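## Task

On top of the two-door cabinet beside arm1, build a three-high stack. From the bottom up it is the short piece of square timber, then the long cardboard box, then the wooden block with one large hole. Each item lies on one of its long faces and sits roughly centred over the item under it, and no part of the three may stick out past the cabinet top's edges. Every other object must finish resting directly on the same furniture top it started on. The attempt fails if any object taken from a top ends up on the floor with no hand holding it. It also fails if any object goes inside or underneath a piece of furniture at any moment, even while gripped. The stack must stand by itself, since anything only a robot keeps in place does not count. At the end, open the grippers and move the arms away.

## Robot and tools

Setup: three identical i2rt Big YAM arms, named arm1, arm2 and arm3. Each has six revolute joints, a two-finger gripper and a wrist camera. The wrist cameras are arm1_cam_wrist, arm2_cam_wrist and arm3_cam_wrist. Two fixed room cameras, room_a and room_b, watch the scene. The hand reaches roughly 1.0 m from the joint1 axis. A loose object may occasionally get a small push from outside.

Frame: one shared scene frame with its origin on the floor and +z up. The hand point is midway between the fingertips. The hand's z axis runs along the fingers, and the fingers open and close along its y axis. The calibration lines give each camera's intrinsics and a 4x4 T_world_to_cam in metres. They are only approximate, and wrist-camera poses also inherit joint reading errors.

execute_actions. Arguments: actions, a list holding exactly one action or none, and optional cameras. An action is an object keyed by robot name (arm1, arm2, arm3). Under each name sits a single key, joints, which maps joint names to numbers. Every value is an absolute target, not an offset. Arms and joints are listed separately; you may name any subset. The motions start together and may finish at different times. Joint names, units and ranges:
- joint1_rad: -2.879 to 2.879 rad. Base yaw; positive is counter-clockwise seen from above, and 0 faces the way the foot faces.
- joint2_rad: 0 to 3.141 rad. Shoulder; 0 has the upper arm level and pointing back, and increasing lifts it up and then forward.
- joint3_rad: 0 to 3.019 rad. Elbow; 0 is fully folded, and increasing opens it.
- joint4_rad: -1.692 to 1.57 rad. Wrist pitch; positive tips the fingers up.
- joint5_rad: -1.57 to 1.57 rad. Sideways wrist swing; positive is toward the arm's right.
- joint6_rad: -2.094 to 2.094 rad. Hand roll; positive is clockwise when viewed from behind the hand.
- gripper_m: 0 to 0.093 m. Fingertip separation; grip force is about 50 to 62 N per pad, lower on some units.
The completion tolerances are ±0.045, 0.14, 0.09, 0.055, 0.03 and 0.035 rad for joints 1 to 6, and ±0.003 m for the gripper. cameras is a list drawn from the five camera names or "all". Omitting it, passing null or passing ["all"] returns every camera, and [] returns none. An unknown key, an unknown camera or an out-of-range number rejects the entire call, and nothing moves. An empty actions list only reports the state and images. A joint you leave out may keep pushing toward an earlier target.

wait: seconds, from 0 to 10. It sends no new command and returns the same state and images as an empty action.

zoom_image: camera (one of the five names) and region [x0, y0, x1, y1] in image pixels, with the origin at the top-left. The region is at most 504 by 504 pixels. It works only on a camera that returned a full image in the latest result.

finished_scene: scene, the integer number of the current scene. It cannot be undone. Its result says whether the goal was met and, if there is one, gives the next task.

Reading results: joint_positions gives the measured angles. Joint torques are raw drive outputs in joint order, with offsets, scaling and noise, and they are nonzero even in free air. The pictures line lists the cameras in the order of the images. joint_status reports how each commanded motion ended:
- off_target: the joint stopped short and may still be pushing.
- contact_stop, or time_out: the joint holds where it stopped. After time_out it may keep a target near its position and keep pushing.
- not_followed: a self- or inter-arm collision check held back the arm's targets, shown by a "joint command not followed" line, often with a cause line. The gripper part of the same action still runs, and the withheld targets may be retried on later actions.
- limit_stop_at_motor_heat: a heat stop happened; resend the target.
on_its_own lists joints moving without this call's command, and "held at" there is the target being held, not the position. To stop a joint pushing, send it its reported position. A tiny change in target may not move a joint at all, and a loaded joint sags.

Cautions: the arms do not stop on contact and can press very hard. Prolonged pushing or holding heats motors. A MOTOR HOT line appears at 85 °C. At 100 °C an OVER-TEMPERATURE FAULT drops that arm and its gripper until it cools. A hard press between two arms ends the run, and a hard hit may too. Nothing in the state reports arm-to-arm contact, and the collision check can be late and ignores fingers, gripper housings and wrist cameras. Each joint moves at its own speed, so the hand can sweep a wide path between postures. Plan clear, staged moves. Avoid dropping, slamming or knocking objects, and never let anything reach the floor or go inside or beneath furniture. If any call reports a stop, the later execute_actions, wait and finished_scene calls in the same reply are skipped. The simulation keeps running while you think, and the arms hold their last command.

Each tool is called as a command line: name --argument value for each argument, lists and objects as JSON in quotes; but a table of rows of numbers goes row by row, as --pt "numbers of a row", without its own name.

## Session

I'll start by looking at the current state and the camera images.

execute_actions --actions '[]'

Scene clock: 0.00 s.
Joint torques (N m, as the arm reports them, + toward a larger angle): no reading
Motor temperatures (°C, as the motors report them): arm1=[28 31 30 27 31 31] | arm2=[30 30 28 28 29 30] | arm3=[29 27 27 27 30 31]
arm1.joint_positions: joint1_rad=-0.038 joint2_rad=+0.589 joint3_rad=+1.512 joint4_rad=-1.215 joint5_rad=+0.189 joint6_rad=-0.152 gripper_m=+0.094
arm1.joint_status: not commanded
arm1.hand: x=-0.6929 y=+0.8134 z=+1.4550 quat_wxyz=(-0.584, +0.367, -0.708, -0.155) (m; scene frame)
arm2.joint_positions: joint1_rad=-0.521 joint2_rad=+0.548 joint3_rad=+1.557 joint4_rad=-1.229 joint5_rad=+0.277 joint6_rad=-0.479 gripper_m=+0.095
arm2.joint_status: not commanded
arm2.hand: x=+0.3402 y=+0.0022 z=+1.5215 quat_wxyz=(-0.588, +0.161, -0.763, +0.214) (m; scene frame)
arm3.joint_positions: joint1_rad=+0.453 joint2_rad=+0.456 joint3_rad=+1.574 joint4_rad=-1.240 joint5_rad=-0.059 joint6_rad=+0.149 gripper_m=+0.094
arm3.joint_status: not commanded
arm3.hand: x=+0.7232 y=-0.5694 z=+1.4583 quat_wxyz=(-0.527, +0.356, -0.658, -0.403) (m; scene frame)
pictures: arm1_cam_wrist, arm2_cam_wrist, arm3_cam_wrist, room_a, room_b
Images, in order (width x height): arm1_cam_wrist 504x504, arm2_cam_wrist 504x504, arm3_cam_wrist 504x504, room_a 672x504, room_b 672x504.

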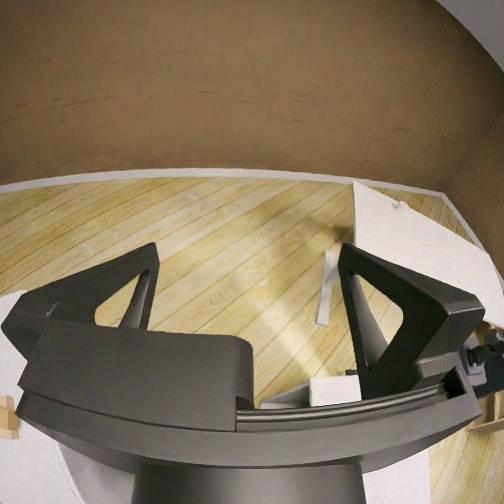

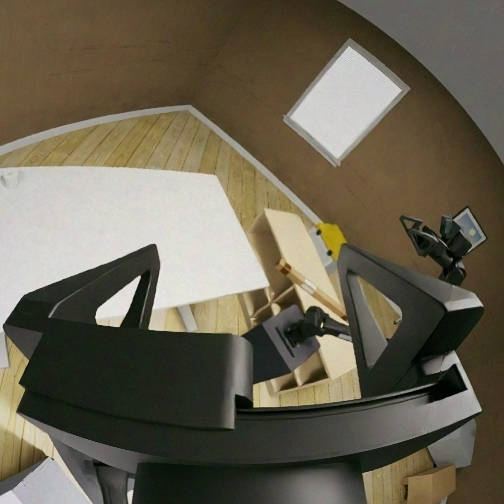

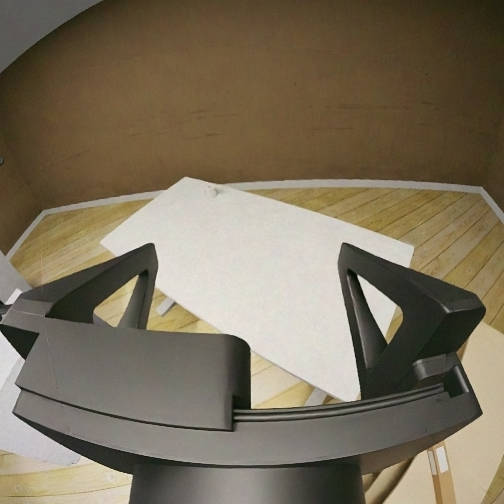

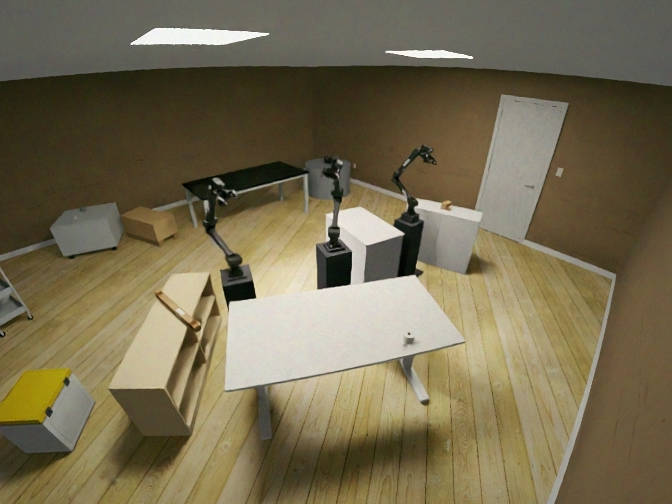

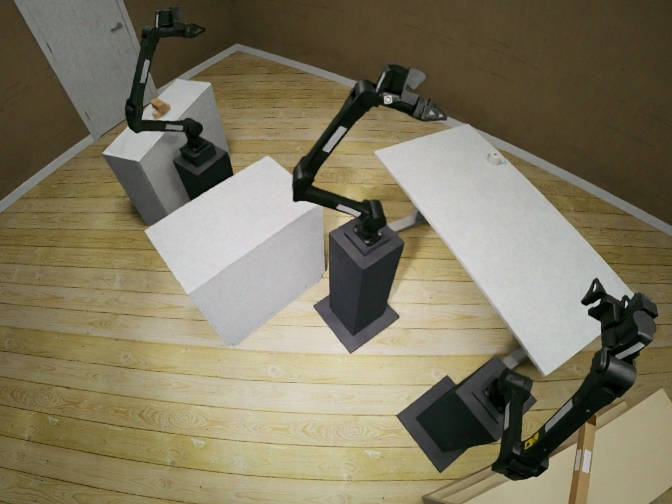

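zoom_image --camera "room_a" --region '[300, 130, 500, 290]'

zoom_image --camera "room_b" --region '[90, 60, 250, 220]'

zoom_image --camera "room_a" --region '[100, 260, 260, 380]'

Region (300, 130, 500, 290) of room_a's 672x504 image, scaled by 2.520, with more detail than that image has; it fills the top 403 rows of this view, and the rest is white.

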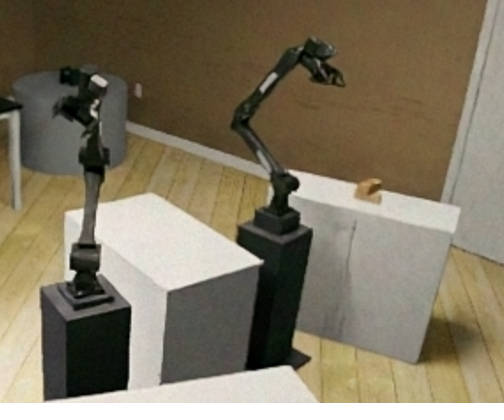

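Region (90, 60, 250, 220) of room_b's 672x504 image, scaled by 3.150, with more detail than that image has.

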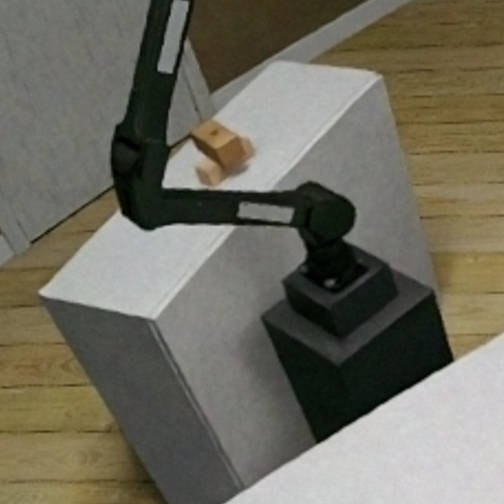

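Region (100, 260, 260, 380) of room_a's 672x504 image, scaled by 3.150, with more detail than that image has; it fills the top 378 rows of this view, and the rest is white.

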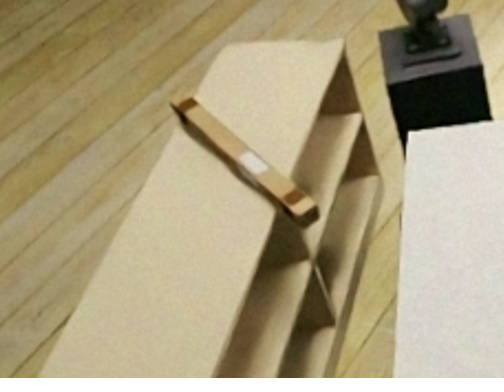

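execute_actions --actions '[{"arm1": {"joints": {"joint1_rad": 1.4, "joint5_rad": 0, "joint6_rad": 0}}, "arm2": {"joints": {"joint5_rad": 0, "joint6_rad": 0}}, "arm3": {"joints": {"joint1_rad": -1.3, "joint5_rad": 0, "joint6_rad": 0}}}]'

Scene clock: 45.17 s.
Joint torques (N m, as the arm reports them, + toward a larger angle): arm1=[ 1.08  2.1   9.29  1.89 -0.07  0.13] | arm2=[ 0.74  4.06  7.86  2.03 -0.26  0.13] | arm3=[-0.31  7.57  6.66  2.13  0.04 -0.22]
Motor temperatures (°C, as the motors report them): arm1=[28 31 33 28 31 31] | arm2=[30 30 30 28 29 30] | arm3=[29 27 29 27 30 31]
arm1.joint_positions: joint1_rad=+1.393 joint2_rad=+0.589 joint3_rad=+1.512 joint4_rad=-1.215 joint5_rad=+0.000 joint6_rad=-0.014 gripper_m=+0.094
arm1.joint_status: all done
arm1.hand: x=-0.9928 y=+0.8129 z=+1.4492 quat_wxyz=(-0.232, +0.750, -0.295, -0.545) (m; scene frame)
arm2.joint_positions: joint1_rad=-0.521 joint2_rad=+0.548 joint3_rad=+1.557 joint4_rad=-1.229 joint5_rad=+0.003 joint6_rad=-0.008 gripper_m=+0.095
arm2.joint_status: all done
arm2.hand: x=+0.3398 y=+0.0490 z=+1.5194 quat_wxyz=(-0.620, +0.063, -0.781, -0.036) (m; scene frame)
arm3.joint_positions: joint1_rad=-1.295 joint2_rad=+0.456 joint3_rad=+1.574 joint4_rad=-1.240 joint5_rad=-0.001 joint6_rad=+0.016 gripper_m=+0.094
arm3.joint_status: all done
arm3.hand: x=+0.7720 y=-0.7578 z=+1.4581 quat_wxyz=(-0.629, -0.248, -0.707, +0.209) (m; scene frame)
pictures: arm1_cam_wrist, arm2_cam_wrist, arm3_cam_wrist, room_a, room_b
camera_calibration (this result's frames):
arm1_cam_wrist: T_world_to_cam=[[0.696598, 0.71588, 0.0476122, 0.0373765], [0.592005, -0.536033, -0.60183, 1.90226], [-0.405316, 0.44742, -0.797204, 0.512049], [0, 0, 0, 1]] pos_world=[-0.944642, 0.763816, 1.55127]
arm2_cam_wrist: T_world_to_cam=[[0.151095, -0.988154, 0.0268796, -0.0414574], [-0.736983, -0.130728, -0.663149, 1.27322], [0.658807, 0.0803884, -0.748005, 1.03382], [0, 0, 0, 1]] pos_world=[0.263515, 0.0423716, 1.61875]
arm3_cam_wrist: T_world_to_cam=[[-0.613816, -0.789401, -0.00870458, -0.111052], [-0.53411, 0.423379, -0.731763, 1.80141], [0.581339, -0.444519, -0.681504, 0.334298], [0, 0, 0, 1]] pos_world=[0.699647, -0.701743, 1.54507]
Images, in order (width x height): arm1_cam_wrist 504x504, arm2_cam_wrist 504x504, arm3_cam_wrist 504x504, room_a 672x504, room_b 672x504.

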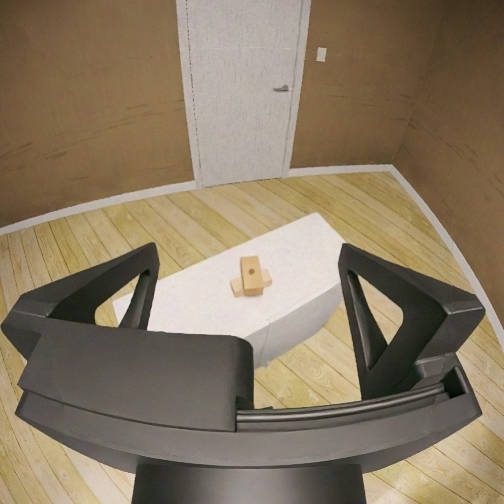

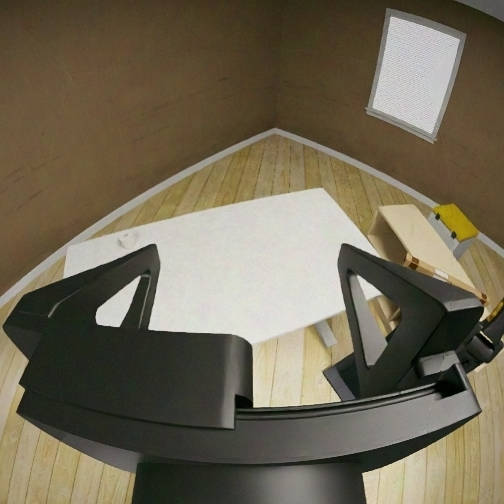

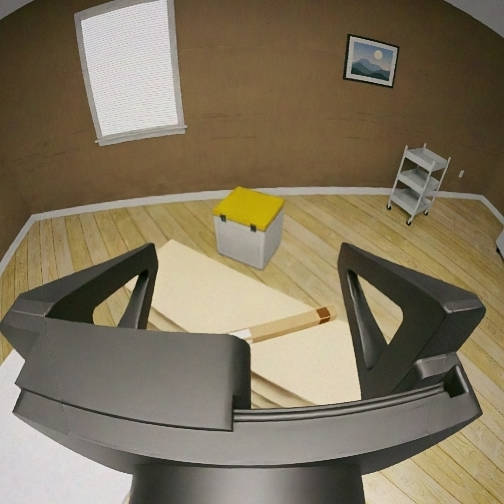

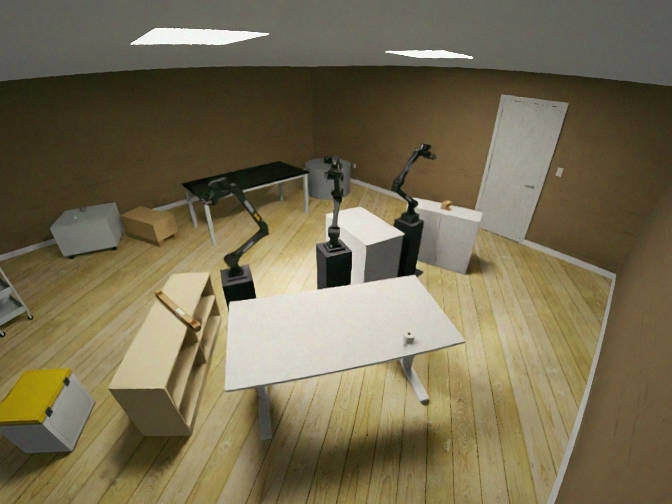

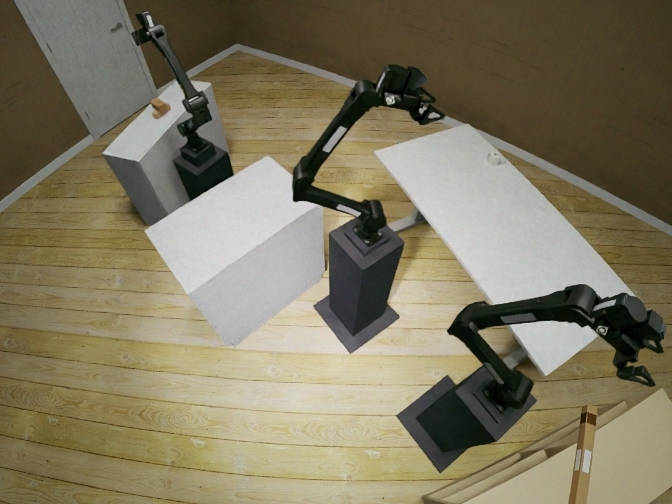

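execute_actions --actions '[{"arm1": {"joints": {"joint4_rad": -1.65}}, "arm2": {"joints": {"joint3_rad": 1.0}}, "arm3": {"joints": {"joint2_rad": 1.0}}}]' --cameras '["arm1_cam_wrist", "arm3_cam_wrist"]'

Scene clock: 61.00 s.
Joint torques (N m, as the arm reports them, + toward a larger angle): arm1=[ 1.1   2.44  9.03  1.14 -0.07  0.13] | arm2=[ 0.89  0.17  8.57  1.66 -0.28  0.11] | arm3=[ 0.03 -3.96 10.31  1.94  0.01 -0.22]
Motor temperatures (°C, as the motors report them): arm1=[28 31 34 28 31 32] | arm2=[30 30 31 28 29 30] | arm3=[29 27 29 27 30 31]
arm1.joint_positions: joint1_rad=+1.393 joint2_rad=+0.589 joint3_rad=+1.512 joint4_rad=-1.644 joint5_rad=+0.000 joint6_rad=-0.014 gripper_m=+0.094
arm1.joint_status: all done
arm1.hand: x=-0.9549 y=+0.7775 z=+1.3584 quat_wxyz=(-0.161, +0.849, -0.336, -0.374) (m; scene frame)
arm2.joint_positions: joint1_rad=-0.521 joint2_rad=+0.554 joint3_rad=+1.009 joint4_rad=-1.229 joint5_rad=+0.003 joint6_rad=-0.008 gripper_m=+0.095
arm2.joint_status: all done
arm2.hand: x=+0.4133 y=+0.0563 z=+1.2471 quat_wxyz=(-0.383, +0.073, -0.921, -0.019) (m; scene frame)
arm3.joint_positions: joint1_rad=-1.295 joint2_rad=+0.995 joint3_rad=+1.567 joint4_rad=-1.240 joint5_rad=-0.001 joint6_rad=+0.016 gripper_m=+0.094
arm3.joint_status: all done
arm3.hand: x=+0.9807 y=-0.9193 z=+1.3257 quat_wxyz=(-0.414, -0.298, -0.849, +0.137) (m; scene frame)
pictures: arm1_cam_wrist, arm3_cam_wrist
camera_calibration (this result's frames):
arm1_cam_wrist: T_world_to_cam=[[0.686162, 0.726126, 0.0438451, 0.0278537], [0.716156, -0.663703, -0.215915, 1.49984], [-0.127682, 0.179553, -0.975427, 1.18633], [0, 0, 0, 1]] pos_world=[-0.941762, 0.762217, 1.4798]
arm3_cam_wrist: T_world_to_cam=[[-0.61696, -0.786968, -0.00640869, -0.109311], [-0.756414, 0.595215, -0.271215, 1.64978], [0.217252, -0.162481, -0.962497, 1.03984], [0, 0, 0, 1]] pos_world=[0.954571, -0.899046, 1.44759]
Images, in order (width x height): arm1_cam_wrist 504x504, arm3_cam_wrist 504x504.

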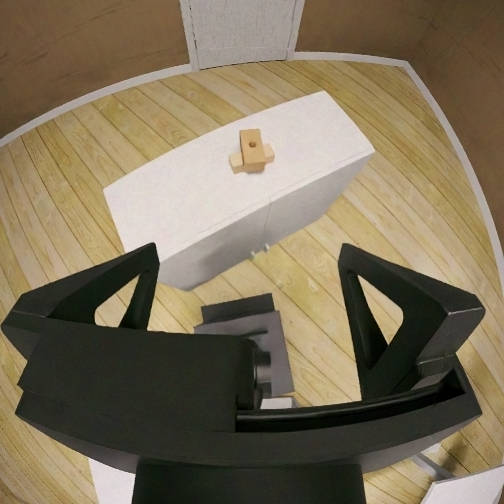

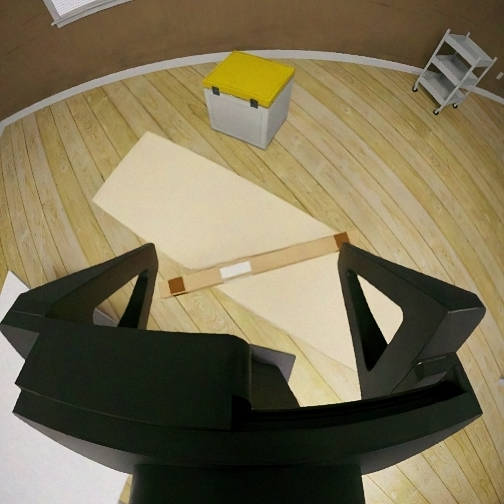

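zoom_image --camera "arm3_cam_wrist" --region '[80, 120, 400, 340]'

zoom_image --camera "arm1_cam_wrist" --region '[90, 70, 390, 300]'

Region (80, 120, 400, 340) of arm3_cam_wrist's 504x504 image, scaled by 1.575, with more detail than that image has; it fills the top 346 rows of this view, and the rest is white.

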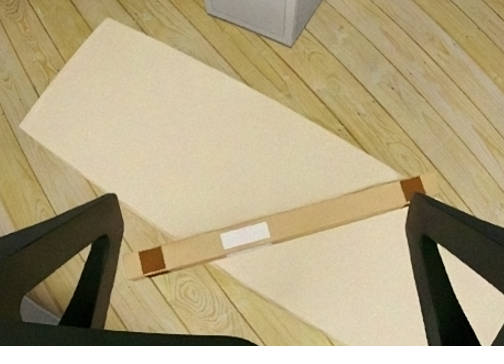

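Region (90, 70, 390, 300) of arm1_cam_wrist's 504x504 image, scaled by 1.680, with more detail than that image has; it fills the top 386 rows of this view, and the rest is white.

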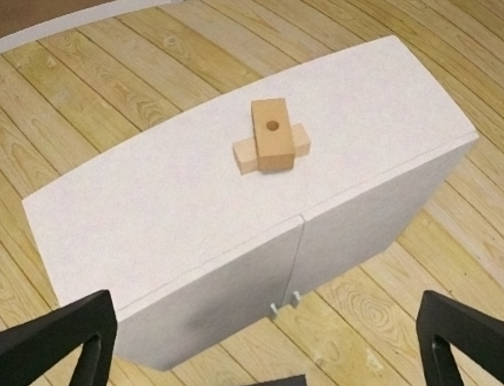

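execute_actions --actions '[{"arm1": {"joints": {"joint1_rad": 1.348, "joint2_rad": 1.935, "joint3_rad": 1.843, "joint4_rad": -1.479}}, "arm3": {"joints": {"joint1_rad": -1.38, "joint2_rad": 2.032, "joint3_rad": 1.387, "joint4_rad": -0.926, "joint6_rad": 1.22}}}]'

Scene clock: 114.70 s.
Joint torques (N m, as the arm reports them, + toward a larger angle): arm1=[ -0.56 -23.5   12.14  -0.12  -0.07   0.13] | arm2=[ 0.54  0.15  8.52  1.7  -0.27  0.11] | arm3=[  0.52 -19.42   7.39   0.44   0.12   0.06]
Motor temperatures (°C, as the motors report them): arm1=[28 31 34 28 31 32] | arm2=[30 30 32 28 29 30] | arm3=[29 27 32 27 30 31]
arm1.joint_positions: joint1_rad=+1.356 joint2_rad=+1.944 joint3_rad=+1.812 joint4_rad=-1.475 joint5_rad=+0.000 joint6_rad=-0.014 gripper_m=+0.094
arm1.joint_status: all done
arm1.hand: x=-1.2430 y=+1.0953 z=+0.9763 quat_wxyz=(+0.004, +0.921, -0.388, +0.024) (m; scene frame)
arm2.joint_positions: joint1_rad=-0.521 joint2_rad=+0.554 joint3_rad=+1.009 joint4_rad=-1.229 joint5_rad=+0.003 joint6_rad=-0.008 gripper_m=+0.095
arm2.joint_status: not commanded
arm2.hand: x=+0.4133 y=+0.0563 z=+1.2471 quat_wxyz=(-0.383, +0.073, -0.921, -0.019) (m; scene frame)
arm3.joint_positions: joint1_rad=-1.379 joint2_rad=+2.032 joint3_rad=+1.376 joint4_rad=-0.935 joint5_rad=-0.001 joint6_rad=+1.203 gripper_m=+0.094
arm3.joint_status: all done
arm3.hand: x=+1.0788 y=-1.0537 z=+0.7468 quat_wxyz=(+0.010, -0.827, -0.563, +0.002) (m; scene frame)
pictures: arm1_cam_wrist, arm2_cam_wrist, arm3_cam_wrist, room_a, room_b
camera_calibration (this result's frames):
arm1_cam_wrist: T_world_to_cam=[[0.699857, 0.713997, 0.0201991, 0.064858], [0.551374, -0.557999, 0.620181, 0.697754], [0.454078, -0.422901, -0.784199, 1.91607], [0, 0, 0, 1]] pos_world=[-1.30016, 1.15335, 1.06854]
arm2_cam_wrist: T_world_to_cam=[[0.157527, -0.987281, 0.0214885, -0.0340553], [-0.97234, -0.15887, -0.171216, 0.633159], [0.172452, 0.00607709, -0.984999, 1.28183], [0, 0, 0, 1]] pos_world=[0.399956, 0.0591779, 1.37174]
arm3_cam_wrist: T_world_to_cam=[[-0.932914, 0.359492, 0.0209257, 1.37025], [0.300728, 0.745817, 0.594407, 0.0188063], [0.198078, 0.560823, -0.803892, 1.1038], [0, 0, 0, 1]] pos_world=[1.05403, -1.12566, 0.847486]
Images, in order (width x height): arm1_cam_wrist 504x504, arm2_cam_wrist 504x504, arm3_cam_wrist 504x504, room_a 672x504, room_b 672x504.

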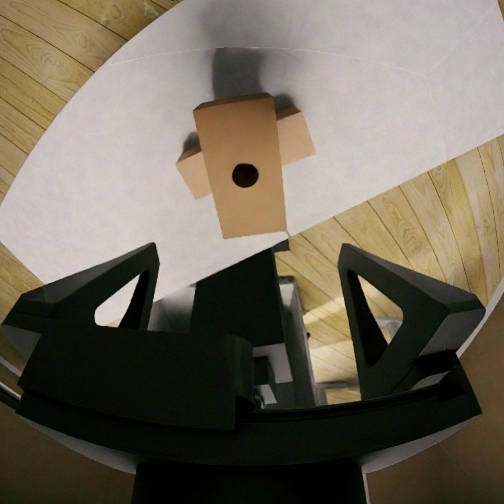

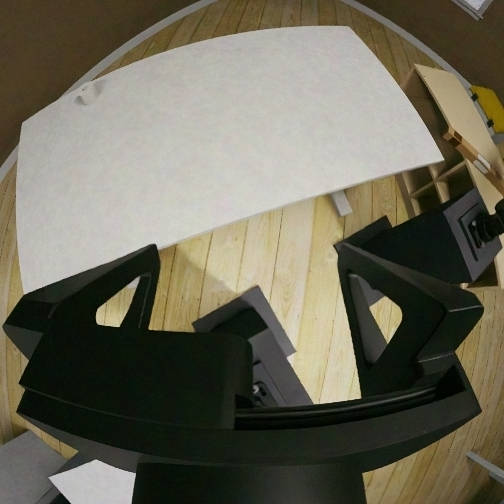

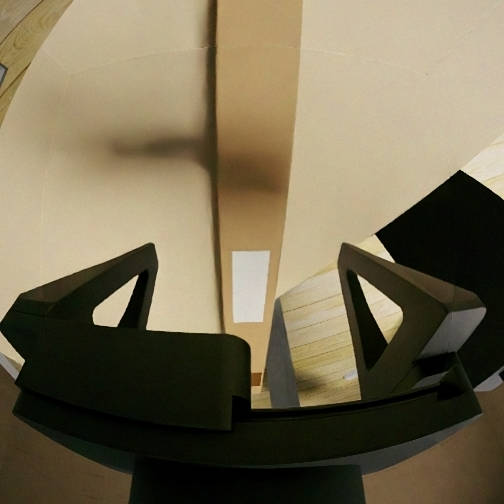

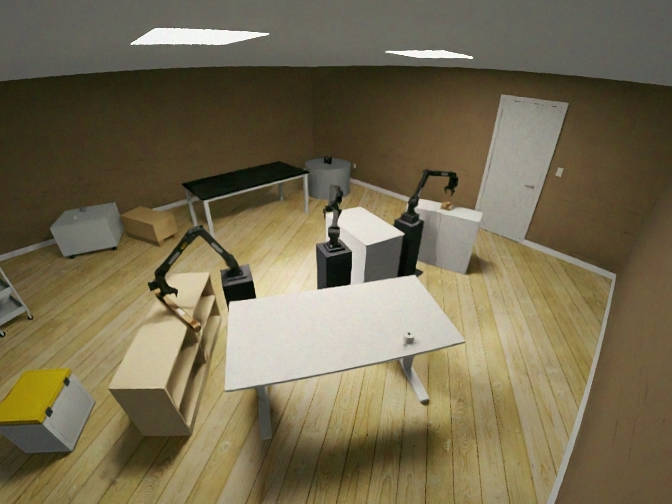

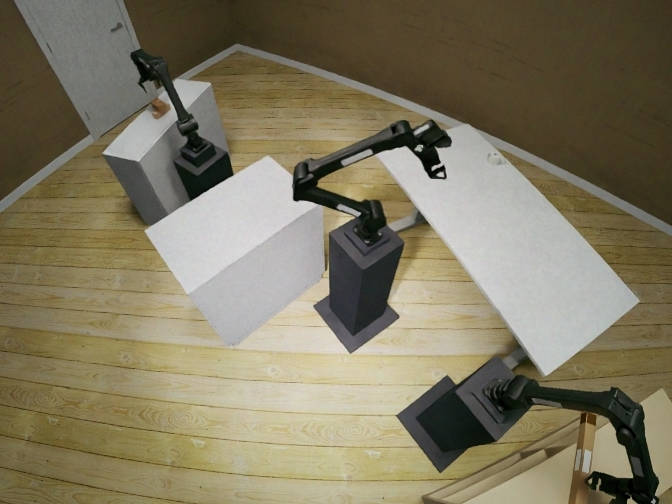

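execute_actions --actions '[{"arm1": {"joints": {"joint1_rad": 1.351, "joint2_rad": 1.97, "joint3_rad": 1.66, "joint4_rad": -1.237, "joint6_rad": -0.19}}, "arm3": {"joints": {"joint2_rad": 2.18, "joint3_rad": 1.349, "joint4_rad": -0.72}}}]' --cameras '["arm1_cam_wrist", "arm3_cam_wrist", "room_b"]'

Scene clock: 169.13 s.
Joint torques (N m, as the arm reports them, + toward a larger angle): arm1=[ -0.3  -24.09   9.66   0.48  -0.08  -0.19] | arm2=[ 0.16  0.28  8.57  1.83 -0.29  0.13] | arm3=[  0.35 -20.54   6.03   0.69   0.1    0.06]
Motor temperatures (°C, as the motors report them): arm1=[28 34 37 28 31 32] | arm2=[30 30 32 28 29 30] | arm3=[29 30 31 27 30 31]
arm1.joint_positions: joint1_rad=+1.356 joint2_rad=+1.981 joint3_rad=+1.649 joint4_rad=-1.246 joint5_rad=+0.000 joint6_rad=-0.176 gripper_m=+0.094
arm1.joint_status: all done
arm1.hand: x=-1.2430 y=+1.0968 z=+0.8949 quat_wxyz=(-0.001, +0.950, -0.312, +0.010) (m; scene frame)
arm2.joint_positions: joint1_rad=-0.521 joint2_rad=+0.554 joint3_rad=+1.009 joint4_rad=-1.229 joint5_rad=+0.003 joint6_rad=-0.008 gripper_m=+0.095
arm2.joint_status: not commanded
arm2.hand: x=+0.4133 y=+0.0563 z=+1.2471 quat_wxyz=(-0.383, +0.073, -0.921, -0.019) (m; scene frame)
arm3.joint_positions: joint1_rad=-1.379 joint2_rad=+2.186 joint3_rad=+1.339 joint4_rad=-0.733 joint5_rad=-0.001 joint6_rad=+1.204 gripper_m=+0.094
arm3.joint_status: all done
arm3.hand: x=+1.0774 y=-1.0523 z=+0.6549 quat_wxyz=(+0.004, -0.827, -0.562, +0.000) (m; scene frame)
pictures: arm1_cam_wrist, arm3_cam_wrist, room_b
camera_calibration (this result's frames):
arm1_cam_wrist: T_world_to_cam=[[0.575658, 0.817486, 0.0182777, -0.200724], [0.649561, -0.470757, 0.59704, 0.796088], [0.496677, -0.331819, -0.802003, 1.82192], [0, 0, 0, 1]] pos_world=[-1.30646, 1.1434, 0.989555]
arm3_cam_wrist: T_world_to_cam=[[-0.932774, 0.360334, 0.00957448, 1.3785], [0.295982, 0.750489, 0.590898, 0.0851593], [0.205735, 0.554008, -0.80669, 1.01586], [0, 0, 0, 1]] pos_world=[1.05163, -1.12343, 0.755963]
Images, in order (width x height): arm1_cam_wrist 504x504, arm3_cam_wrist 504x504, room_b 672x504.

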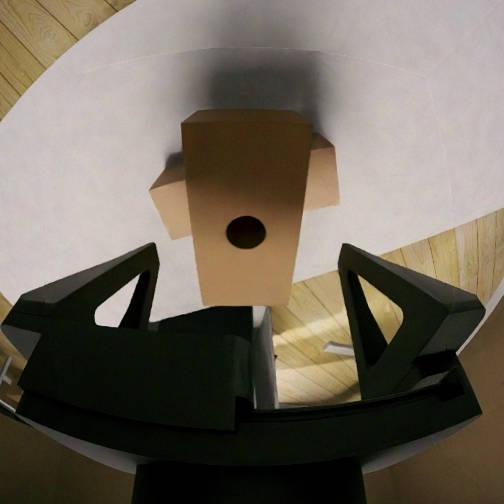

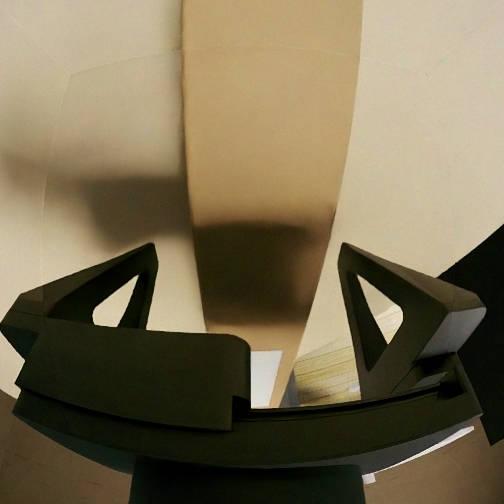

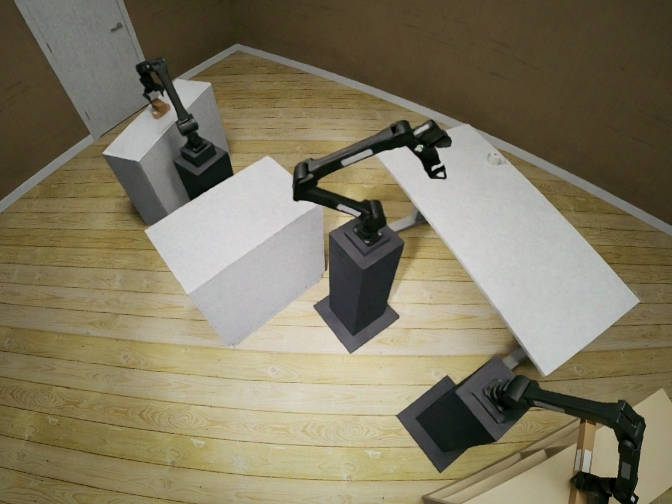

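execute_actions --actions '[{"arm1": {"joints": {"joint2_rad": 2.016, "joint3_rad": 1.603, "joint4_rad": -1.118}}, "arm3": {"joints": {"gripper_m": 0.03}}}]' --cameras '["arm1_cam_wrist", "arm3_cam_wrist"]'

Scene clock: 182.53 s.
Joint torques (N m, as the arm reports them, + toward a larger angle): arm1=[ -0.3  -22.9    9.23   0.56  -0.08  -0.14] | arm2=[ 0.96  0.06  8.65  1.59 -0.26  0.16] | arm3=[ -0.06 -20.33   6.09   0.53   0.14   0.09]
Motor temperatures (°C, as the motors report them): arm1=[28 34 37 28 31 32] | arm2=[30 30 33 28 29 30] | arm3=[29 30 31 27 30 31]
arm1.joint_positions: joint1_rad=+1.356 joint2_rad=+2.018 joint3_rad=+1.596 joint4_rad=-1.127 joint5_rad=+0.000 joint6_rad=-0.176 gripper_m=+0.094
arm1.joint_status: all done
arm1.hand: x=-1.2465 y=+1.1012 z=+0.8544 quat_wxyz=(-0.008, +0.950, -0.311, -0.002) (m; scene frame)
arm2.joint_positions: joint1_rad=-0.521 joint2_rad=+0.554 joint3_rad=+1.009 joint4_rad=-1.229 joint5_rad=+0.003 joint6_rad=-0.008 gripper_m=+0.095
arm2.joint_status: not commanded
arm2.hand: x=+0.4133 y=+0.0563 z=+1.2471 quat_wxyz=(-0.383, +0.073, -0.921, -0.019) (m; scene frame)
arm3.joint_positions: joint1_rad=-1.379 joint2_rad=+2.186 joint3_rad=+1.339 joint4_rad=-0.731 joint5_rad=-0.001 joint6_rad=+1.206 gripper_m=+0.049
arm3.joint_status: gripper_m off_target (ended at +0.049, target +0.030)
arm3.hand: x=+1.0776 y=-1.0526 z=+0.6549 quat_wxyz=(+0.004, -0.827, -0.561, +0.000) (m; scene frame)
pictures: arm1_cam_wrist, arm3_cam_wrist
camera_calibration (this result's frames):
arm1_cam_wrist: T_world_to_cam=[[0.575464, 0.817483, 0.023705, -0.206448], [0.661162, -0.482092, 0.57485, 0.870536], [0.481358, -0.315133, -0.817915, 1.76874], [0, 0, 0, 1]] pos_world=[-1.30816, 1.14583, 0.951143]
arm3_cam_wrist: T_world_to_cam=[[-0.932094, 0.362122, 0.00830104, 1.38081], [0.296908, 0.750706, 0.590158, 0.0850341], [0.207478, 0.552547, -0.807245, 1.01292], [0, 0, 0, 1]] pos_world=[1.05164, -1.12355, 0.756031]
Images, in order (width x height): arm1_cam_wrist 504x504, arm3_cam_wrist 504x504.

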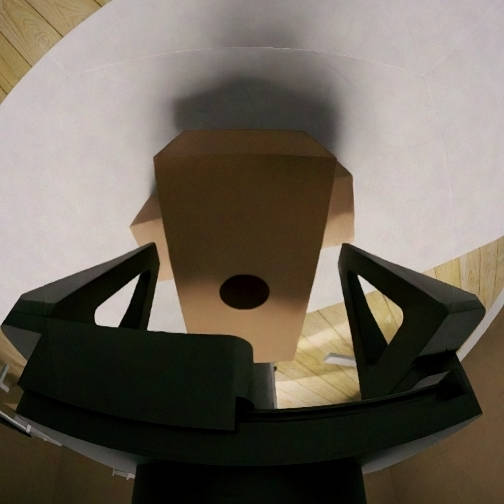

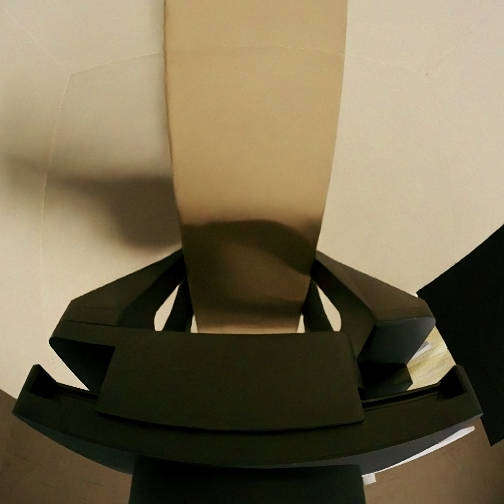

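execute_actions --actions '[{"arm1": {"joints": {"joint2_rad": 2.036, "joint3_rad": 1.598}}, "arm3": {"joints": {"joint2_rad": 1.83, "joint3_rad": 1.53, "joint4_rad": -1.25, "gripper_m": 0.03}}}]' --cameras '["arm3_cam_wrist"]'

execute_actions --actions '[{"arm1": {"joints": {"gripper_m": 0.04}}, "arm3": {"joints": {"joint1_rad": 0.79, "joint6_rad": -0.657, "gripper_m": 0.03}}}]'

Scene clock: 213.60 s.
Joint torques (N m, as the arm reports them, + toward a larger angle): arm1=[ -0.3  -22.01   8.67   0.51  -0.08  -0.14] | arm2=[ 0.32 -0.19  8.52  1.7  -0.28  0.12] | arm3=[  0.15 -18.14   8.23  -0.45   0.13   0.05]
Motor temperatures (°C, as the motors report them): arm1=[28 35 36 28 31 32] | arm2=[30 30 33 28 29 30] | arm3=[29 30 31 27 30 31]
arm1.joint_positions: joint1_rad=+1.356 joint2_rad=+2.024 joint3_rad=+1.596 joint4_rad=-1.127 joint5_rad=+0.000 joint6_rad=-0.176 gripper_m=+0.094
arm1.joint_status: all done
arm1.hand: x=-1.2461 y=+1.1009 z=+0.8513 quat_wxyz=(-0.007, +0.950, -0.311, +0.001) (m; scene frame)
arm2.joint_positions: joint1_rad=-0.521 joint2_rad=+0.554 joint3_rad=+1.009 joint4_rad=-1.229 joint5_rad=+0.003 joint6_rad=-0.008 gripper_m=+0.095
arm2.joint_status: not commanded
arm2.hand: x=+0.4133 y=+0.0563 z=+1.2471 quat_wxyz=(-0.383, +0.073, -0.921, -0.019) (m; scene frame)
arm3.joint_positions: joint1_rad=-1.379 joint2_rad=+1.829 joint3_rad=+1.526 joint4_rad=-1.239 joint5_rad=-0.001 joint6_rad=+1.206 gripper_m=+0.049
arm3.joint_status: gripper_m off_target (ended at +0.049, target +0.030); the others done
arm3.hand: x=+1.0841 y=-1.0587 z=+0.9060 quat_wxyz=(-0.014, -0.827, -0.561, -0.004) (m; scene frame)
pictures: arm3_cam_wrist
camera_calibration (this result's frames):
arm3_cam_wrist: T_world_to_cam=[[-0.931852, 0.36192, -0.0258002, 1.41741], [0.281157, 0.765195, 0.57916, -0.0181439], [0.229352, 0.532438, -0.814805, 1.17954], [0, 0, 0, 1]] pos_world=[1.05539, -1.12714, 1.00817]
Images, in order (width x height): arm3_cam_wrist 504x504.

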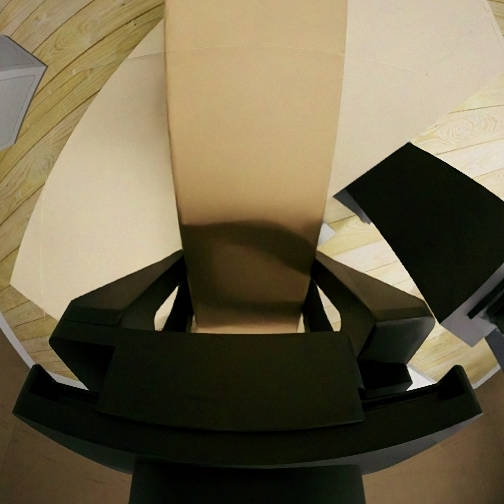

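Scene clock: 215.93 s.
Joint torques (N m, as the arm reports them, + toward a larger angle): arm1=[ -0.27 -21.97   8.68   0.47  -0.06  -0.13] | arm2=[ 0.67 -0.14  8.62  1.64 -0.24  0.15] | arm3=[ -0.13 -18.2    8.26  -0.54  -0.03  -0.22]
Motor temperatures (°C, as the motors report them): arm1=[28 35 36 28 31 32] | arm2=[30 30 33 28 29 30] | arm3=[29 30 31 27 30 31]
arm1.joint_positions: joint1_rad=+1.356 joint2_rad=+2.024 joint3_rad=+1.596 joint4_rad=-1.126 joint5_rad=-0.001 joint6_rad=-0.177 gripper_m=+0.059
arm1.joint_status: gripper_m off_target (ended at +0.059, target +0.040)
arm1.hand: x=-1.2464 y=+1.1010 z=+0.8511 quat_wxyz=(-0.007, +0.950, -0.311, +0.000) (m; scene frame)
arm2.joint_positions: joint1_rad=-0.521 joint2_rad=+0.554 joint3_rad=+1.009 joint4_rad=-1.229 joint5_rad=+0.003 joint6_rad=-0.008 gripper_m=+0.095
arm2.joint_status: not commanded
arm2.hand: x=+0.4133 y=+0.0563 z=+1.2471 quat_wxyz=(-0.383, +0.073, -0.921, -0.019) (m; scene frame)
arm3.joint_positions: joint1_rad=+0.797 joint2_rad=+1.829 joint3_rad=+1.526 joint4_rad=-1.239 joint5_rad=-0.001 joint6_rad=-0.641 gripper_m=+0.049
arm3.joint_status: gripper_m off_target (ended at +0.049, target +0.030); the others done
arm3.hand: x=+0.7520 y=-0.1314 z=+0.9066 quat_wxyz=(-0.014, +0.861, -0.509, -0.006) (m; scene frame)
pictures: arm1_cam_wrist, arm2_cam_wrist, arm3_cam_wrist, room_a, room_b
camera_calibration (this result's frames):
arm1_cam_wrist: T_world_to_cam=[[0.57451, 0.8182, 0.0220684, -0.206813], [0.660176, -0.479153, 0.57843, 0.864712], [0.483845, -0.317745, -0.815434, 1.76975], [0, 0, 0, 1]] pos_world=[-1.30833, 1.14587, 0.947505]
arm2_cam_wrist: T_world_to_cam=[[0.157527, -0.987281, 0.0214885, -0.0340553], [-0.97234, -0.15887, -0.171216, 0.633159], [0.172452, 0.00607709, -0.984999, 1.28183], [0, 0, 0, 1]] pos_world=[0.399956, 0.0591779, 1.37174]
arm3_cam_wrist: T_world_to_cam=[[0.872649, 0.487951, 0.0196914, -0.609338], [0.392356, -0.724554, 0.566637, -0.902687], [0.290759, -0.486749, -0.823732, 0.590497], [0, 0, 0, 1]] pos_world=[0.714221, -0.0692944, 1.00991]
Images, in order (width x height): arm1_cam_wrist 504x504, arm2_cam_wrist 504x504, arm3_cam_wrist 504x504, room_a 672x504, room_b 672x504.

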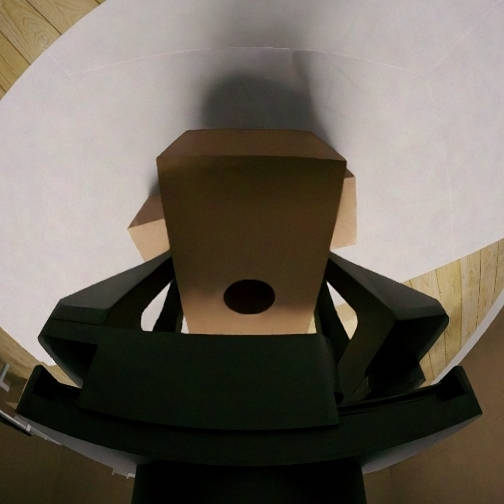

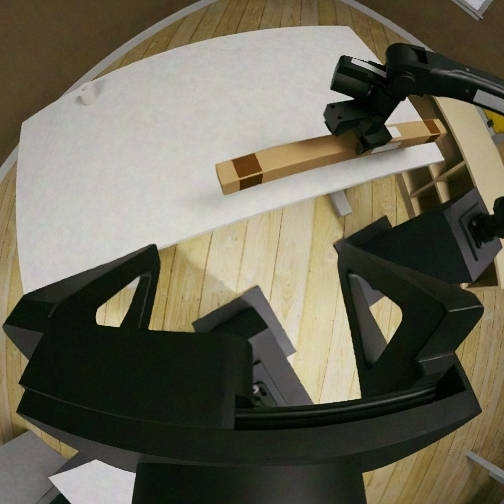

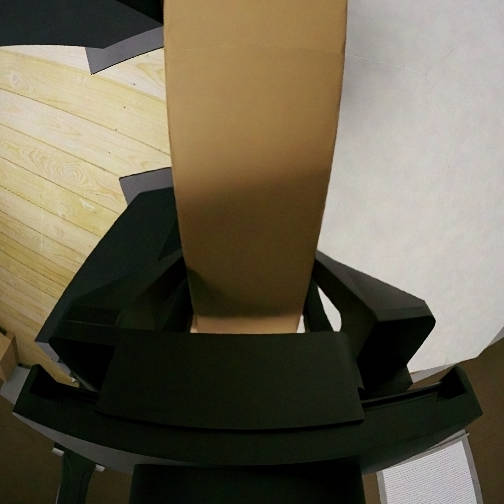

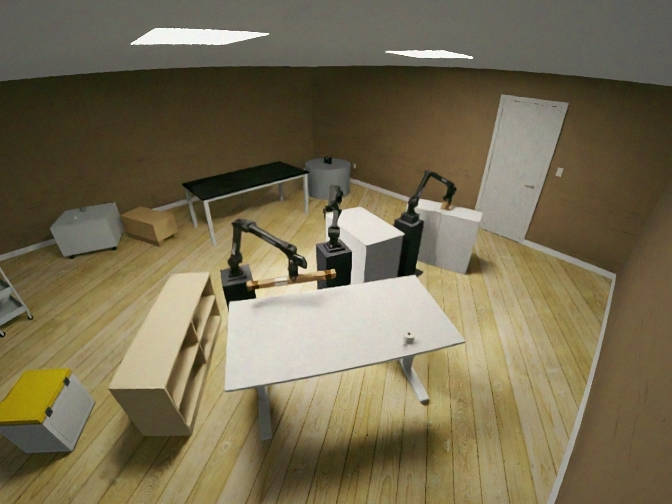

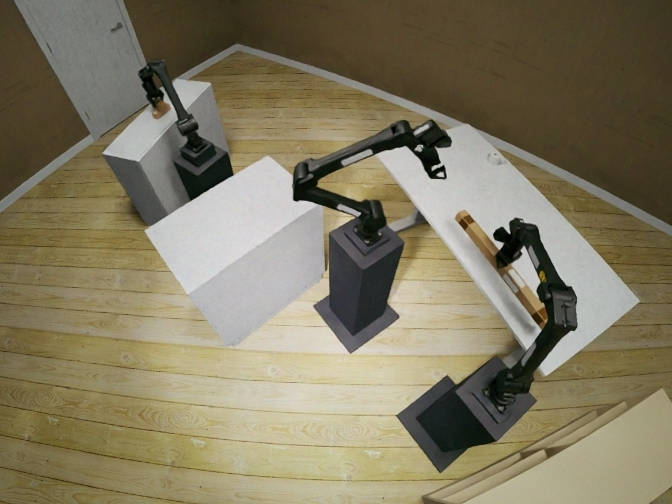

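execute_actions --actions '[{"arm1": {"joints": {"joint2_rad": 1.95, "joint3_rad": 1.68, "joint4_rad": -1.27, "gripper_m": 0.04}}, "arm3": {"joints": {"joint1_rad": 0.739, "joint2_rad": 2.18, "joint3_rad": 1.82, "joint4_rad": -1.19, "joint6_rad": -0.72, "gripper_m": 0.03}}}]' --cameras '["arm1_cam_wrist", "arm2_cam_wrist", "arm3_cam_wrist"]'

Scene clock: 234.80 s.
Joint torques (N m, as the arm reports them, + toward a larger angle): arm1=[ -0.29 -24.92  13.17  -0.31  -0.06  -0.13] | arm2=[ 0.64  0.26  8.59  1.65 -0.28  0.16] | arm3=[  0.68 -23.88  10.65   0.36  -0.03  -0.2 ]
Motor temperatures (°C, as the motors report them): arm1=[28 35 36 28 31 32] | arm2=[30 30 33 28 29 30] | arm3=[29 30 32 27 30 31]
arm1.joint_positions: joint1_rad=+1.356 joint2_rad=+1.975 joint3_rad=+1.631 joint4_rad=-1.262 joint5_rad=-0.001 joint6_rad=-0.177 gripper_m=+0.059
arm1.joint_status: gripper_m off_target (ended at +0.059, target +0.040); the others done
arm1.hand: x=-1.2360 y=+1.0893 z=+0.8920 quat_wxyz=(+0.006, +0.950, -0.311, +0.023) (m; scene frame)
arm2.joint_positions: joint1_rad=-0.521 joint2_rad=+0.554 joint3_rad=+1.009 joint4_rad=-1.229 joint5_rad=+0.003 joint6_rad=-0.008 gripper_m=+0.095
arm2.joint_status: not commanded
arm2.hand: x=+0.4133 y=+0.0563 z=+1.2471 quat_wxyz=(-0.383, +0.073, -0.921, -0.019) (m; scene frame)
arm3.joint_positions: joint1_rad=+0.734 joint2_rad=+2.192 joint3_rad=+1.779 joint4_rad=-1.195 joint5_rad=-0.002 joint6_rad=-0.704 gripper_m=+0.049
arm3.joint_status: gripper_m off_target (ended at +0.049, target +0.030); the others done
arm3.hand: x=+0.8025 y=-0.0567 z=+0.7868 quat_wxyz=(+0.018, +0.861, -0.509, +0.005) (m; scene frame)
pictures: arm1_cam_wrist, arm2_cam_wrist, arm3_cam_wrist
camera_calibration (this result's frames):
arm1_cam_wrist: T_world_to_cam=[[0.574433, 0.818464, 0.0120308, -0.195585], [0.638771, -0.45741, 0.618666, 0.742595], [0.511859, -0.347697, -0.785562, 1.835], [0, 0, 0, 1]] pos_world=[-1.30126, 1.13777, 0.984438]
arm2_cam_wrist: T_world_to_cam=[[0.157527, -0.987281, 0.0214885, -0.0340553], [-0.97234, -0.15887, -0.171216, 0.633159], [0.172452, 0.00607709, -0.984999, 1.28183], [0, 0, 0, 1]] pos_world=[0.399956, 0.0591779, 1.37174]
arm3_cam_wrist: T_world_to_cam=[[0.872233, 0.48854, -0.0232125, -0.653346], [0.400145, -0.685514, 0.608239, -0.837298], [0.281237, -0.539814, -0.793415, 0.494172], [0, 0, 0, 1]] pos_world=[0.765932, 0.0119674, 0.886194]
Images, in order (width x height): arm1_cam_wrist 504x504, arm2_cam_wrist 504x504, arm3_cam_wrist 504x504.

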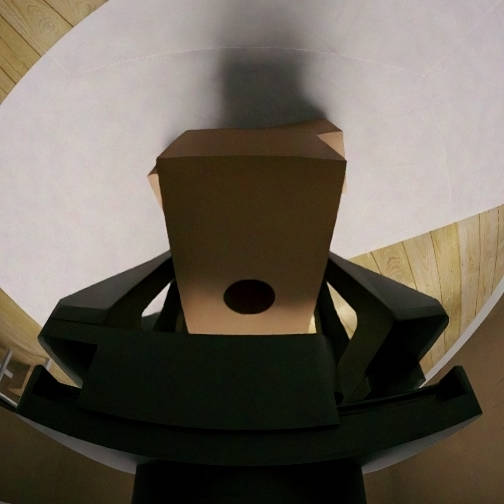

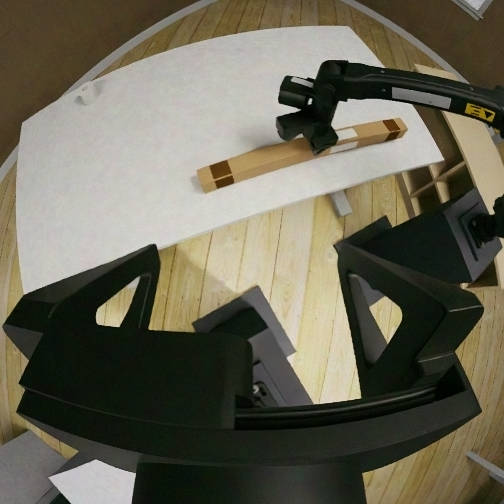

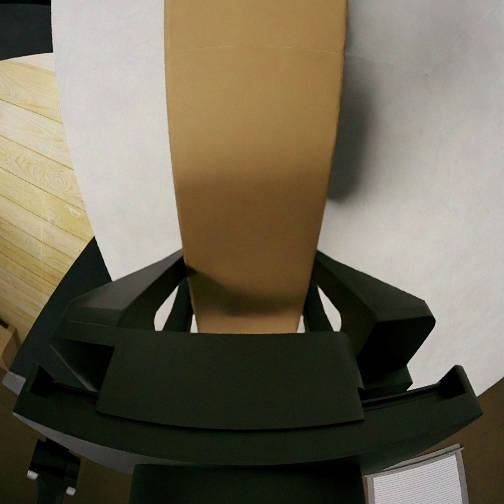

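zoom_image --camera "arm2_cam_wrist" --region '[150, 100, 460, 260]'

Region (150, 100, 460, 260) of arm2_cam_wrist's 504x504 image, scaled by 1.626, with more detail than that image has; it fills the top 260 rows of this view, and the rest is white.

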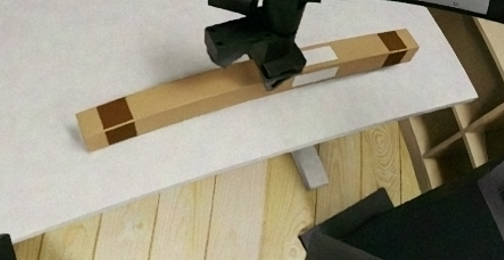

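execute_actions --actions '[{"arm1": {"joints": {"joint1_rad": 2.073, "joint2_rad": 1.51, "joint3_rad": 1.07, "joint4_rad": -1.11, "joint6_rad": -1.445, "gripper_m": 0.04}}, "arm3": {"joints": {"joint2_rad": 2.205, "joint4_rad": -1.125, "gripper_m": 0.03}}}]' --cameras '["arm1_cam_wrist", "arm2_cam_wrist", "room_b"]'

Scene clock: 256.40 s.
Joint torques (N m, as the arm reports them, + toward a larger angle): arm1=[ -0.12 -15.94  10.17   0.01  -0.09  -0.14] | arm2=[ 0.74 -0.04  8.48  1.73 -0.28  0.14] | arm3=[  0.48 -22.19  10.78   0.7   -0.03  -0.2 ]
Motor temperatures (°C, as the motors report them): arm1=[28 35 38 28 31 32] | arm2=[30 30 33 28 29 30] | arm3=[29 31 34 27 30 31]
arm1.joint_positions: joint1_rad=+2.079 joint2_rad=+1.528 joint3_rad=+1.048 joint4_rad=-1.111 joint5_rad=-0.002 joint6_rad=-1.431 gripper_m=+0.060
arm1.joint_status: gripper_m off_target (ended at +0.060, target +0.040); the others done
arm1.hand: x=-1.2392 y=+0.7015 z=+0.9034 quat_wxyz=(+0.012, +0.783, +0.622, +0.013) (m; scene frame)
arm2.joint_positions: joint1_rad=-0.521 joint2_rad=+0.554 joint3_rad=+1.009 joint4_rad=-1.229 joint5_rad=+0.003 joint6_rad=-0.008 gripper_m=+0.095
arm2.joint_status: not commanded
arm2.hand: x=+0.4133 y=+0.0563 z=+1.2471 quat_wxyz=(-0.383, +0.073, -0.921, -0.019) (m; scene frame)
arm3.joint_positions: joint1_rad=+0.734 joint2_rad=+2.192 joint3_rad=+1.779 joint4_rad=-1.137 joint5_rad=-0.002 joint6_rad=-0.704 gripper_m=+0.049
arm3.joint_status: gripper_m off_target (ended at +0.049, target +0.030); the others done
arm3.hand: x=+0.8053 y=-0.0429 z=+0.7867 quat_wxyz=(-0.010, +0.861, -0.509, -0.004) (m; scene frame)
pictures: arm1_cam_wrist, arm2_cam_wrist, room_b
camera_calibration (this result's frames):
arm1_cam_wrist: T_world_to_cam=[[-0.978286, 0.205529, -0.0267146, -1.3356], [0.151369, 0.796568, 0.585292, -0.893339], [0.141574, 0.56854, -0.810382, 0.631526], [0, 0, 0, 1]] pos_world=[-1.26078, 0.627062, 0.998961]
arm2_cam_wrist: T_world_to_cam=[[0.157527, -0.987281, 0.0214885, -0.0340553], [-0.97234, -0.15887, -0.171216, 0.633159], [0.172452, 0.00607709, -0.984999, 1.28183], [0, 0, 0, 1]] pos_world=[0.399956, 0.0591779, 1.37174]
Images, in order (width x height): arm1_cam_wrist 504x504, arm2_cam_wrist 504x504, room_b 672x504.

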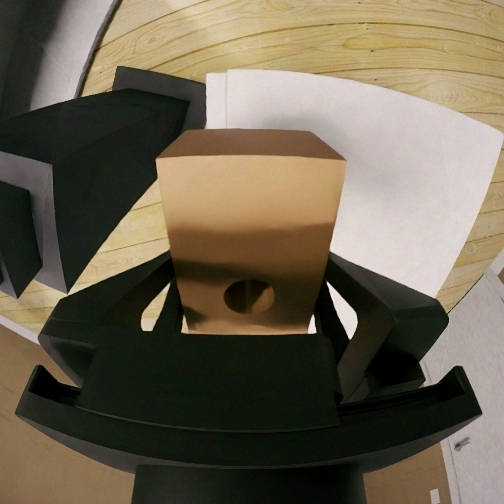

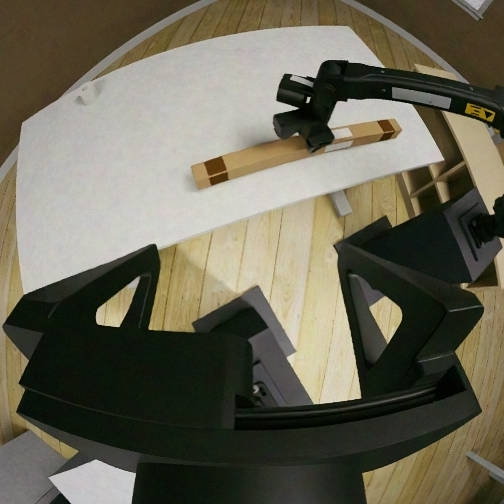

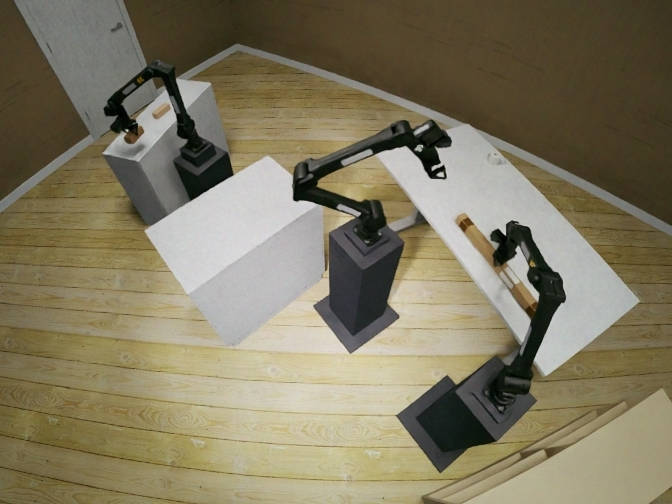

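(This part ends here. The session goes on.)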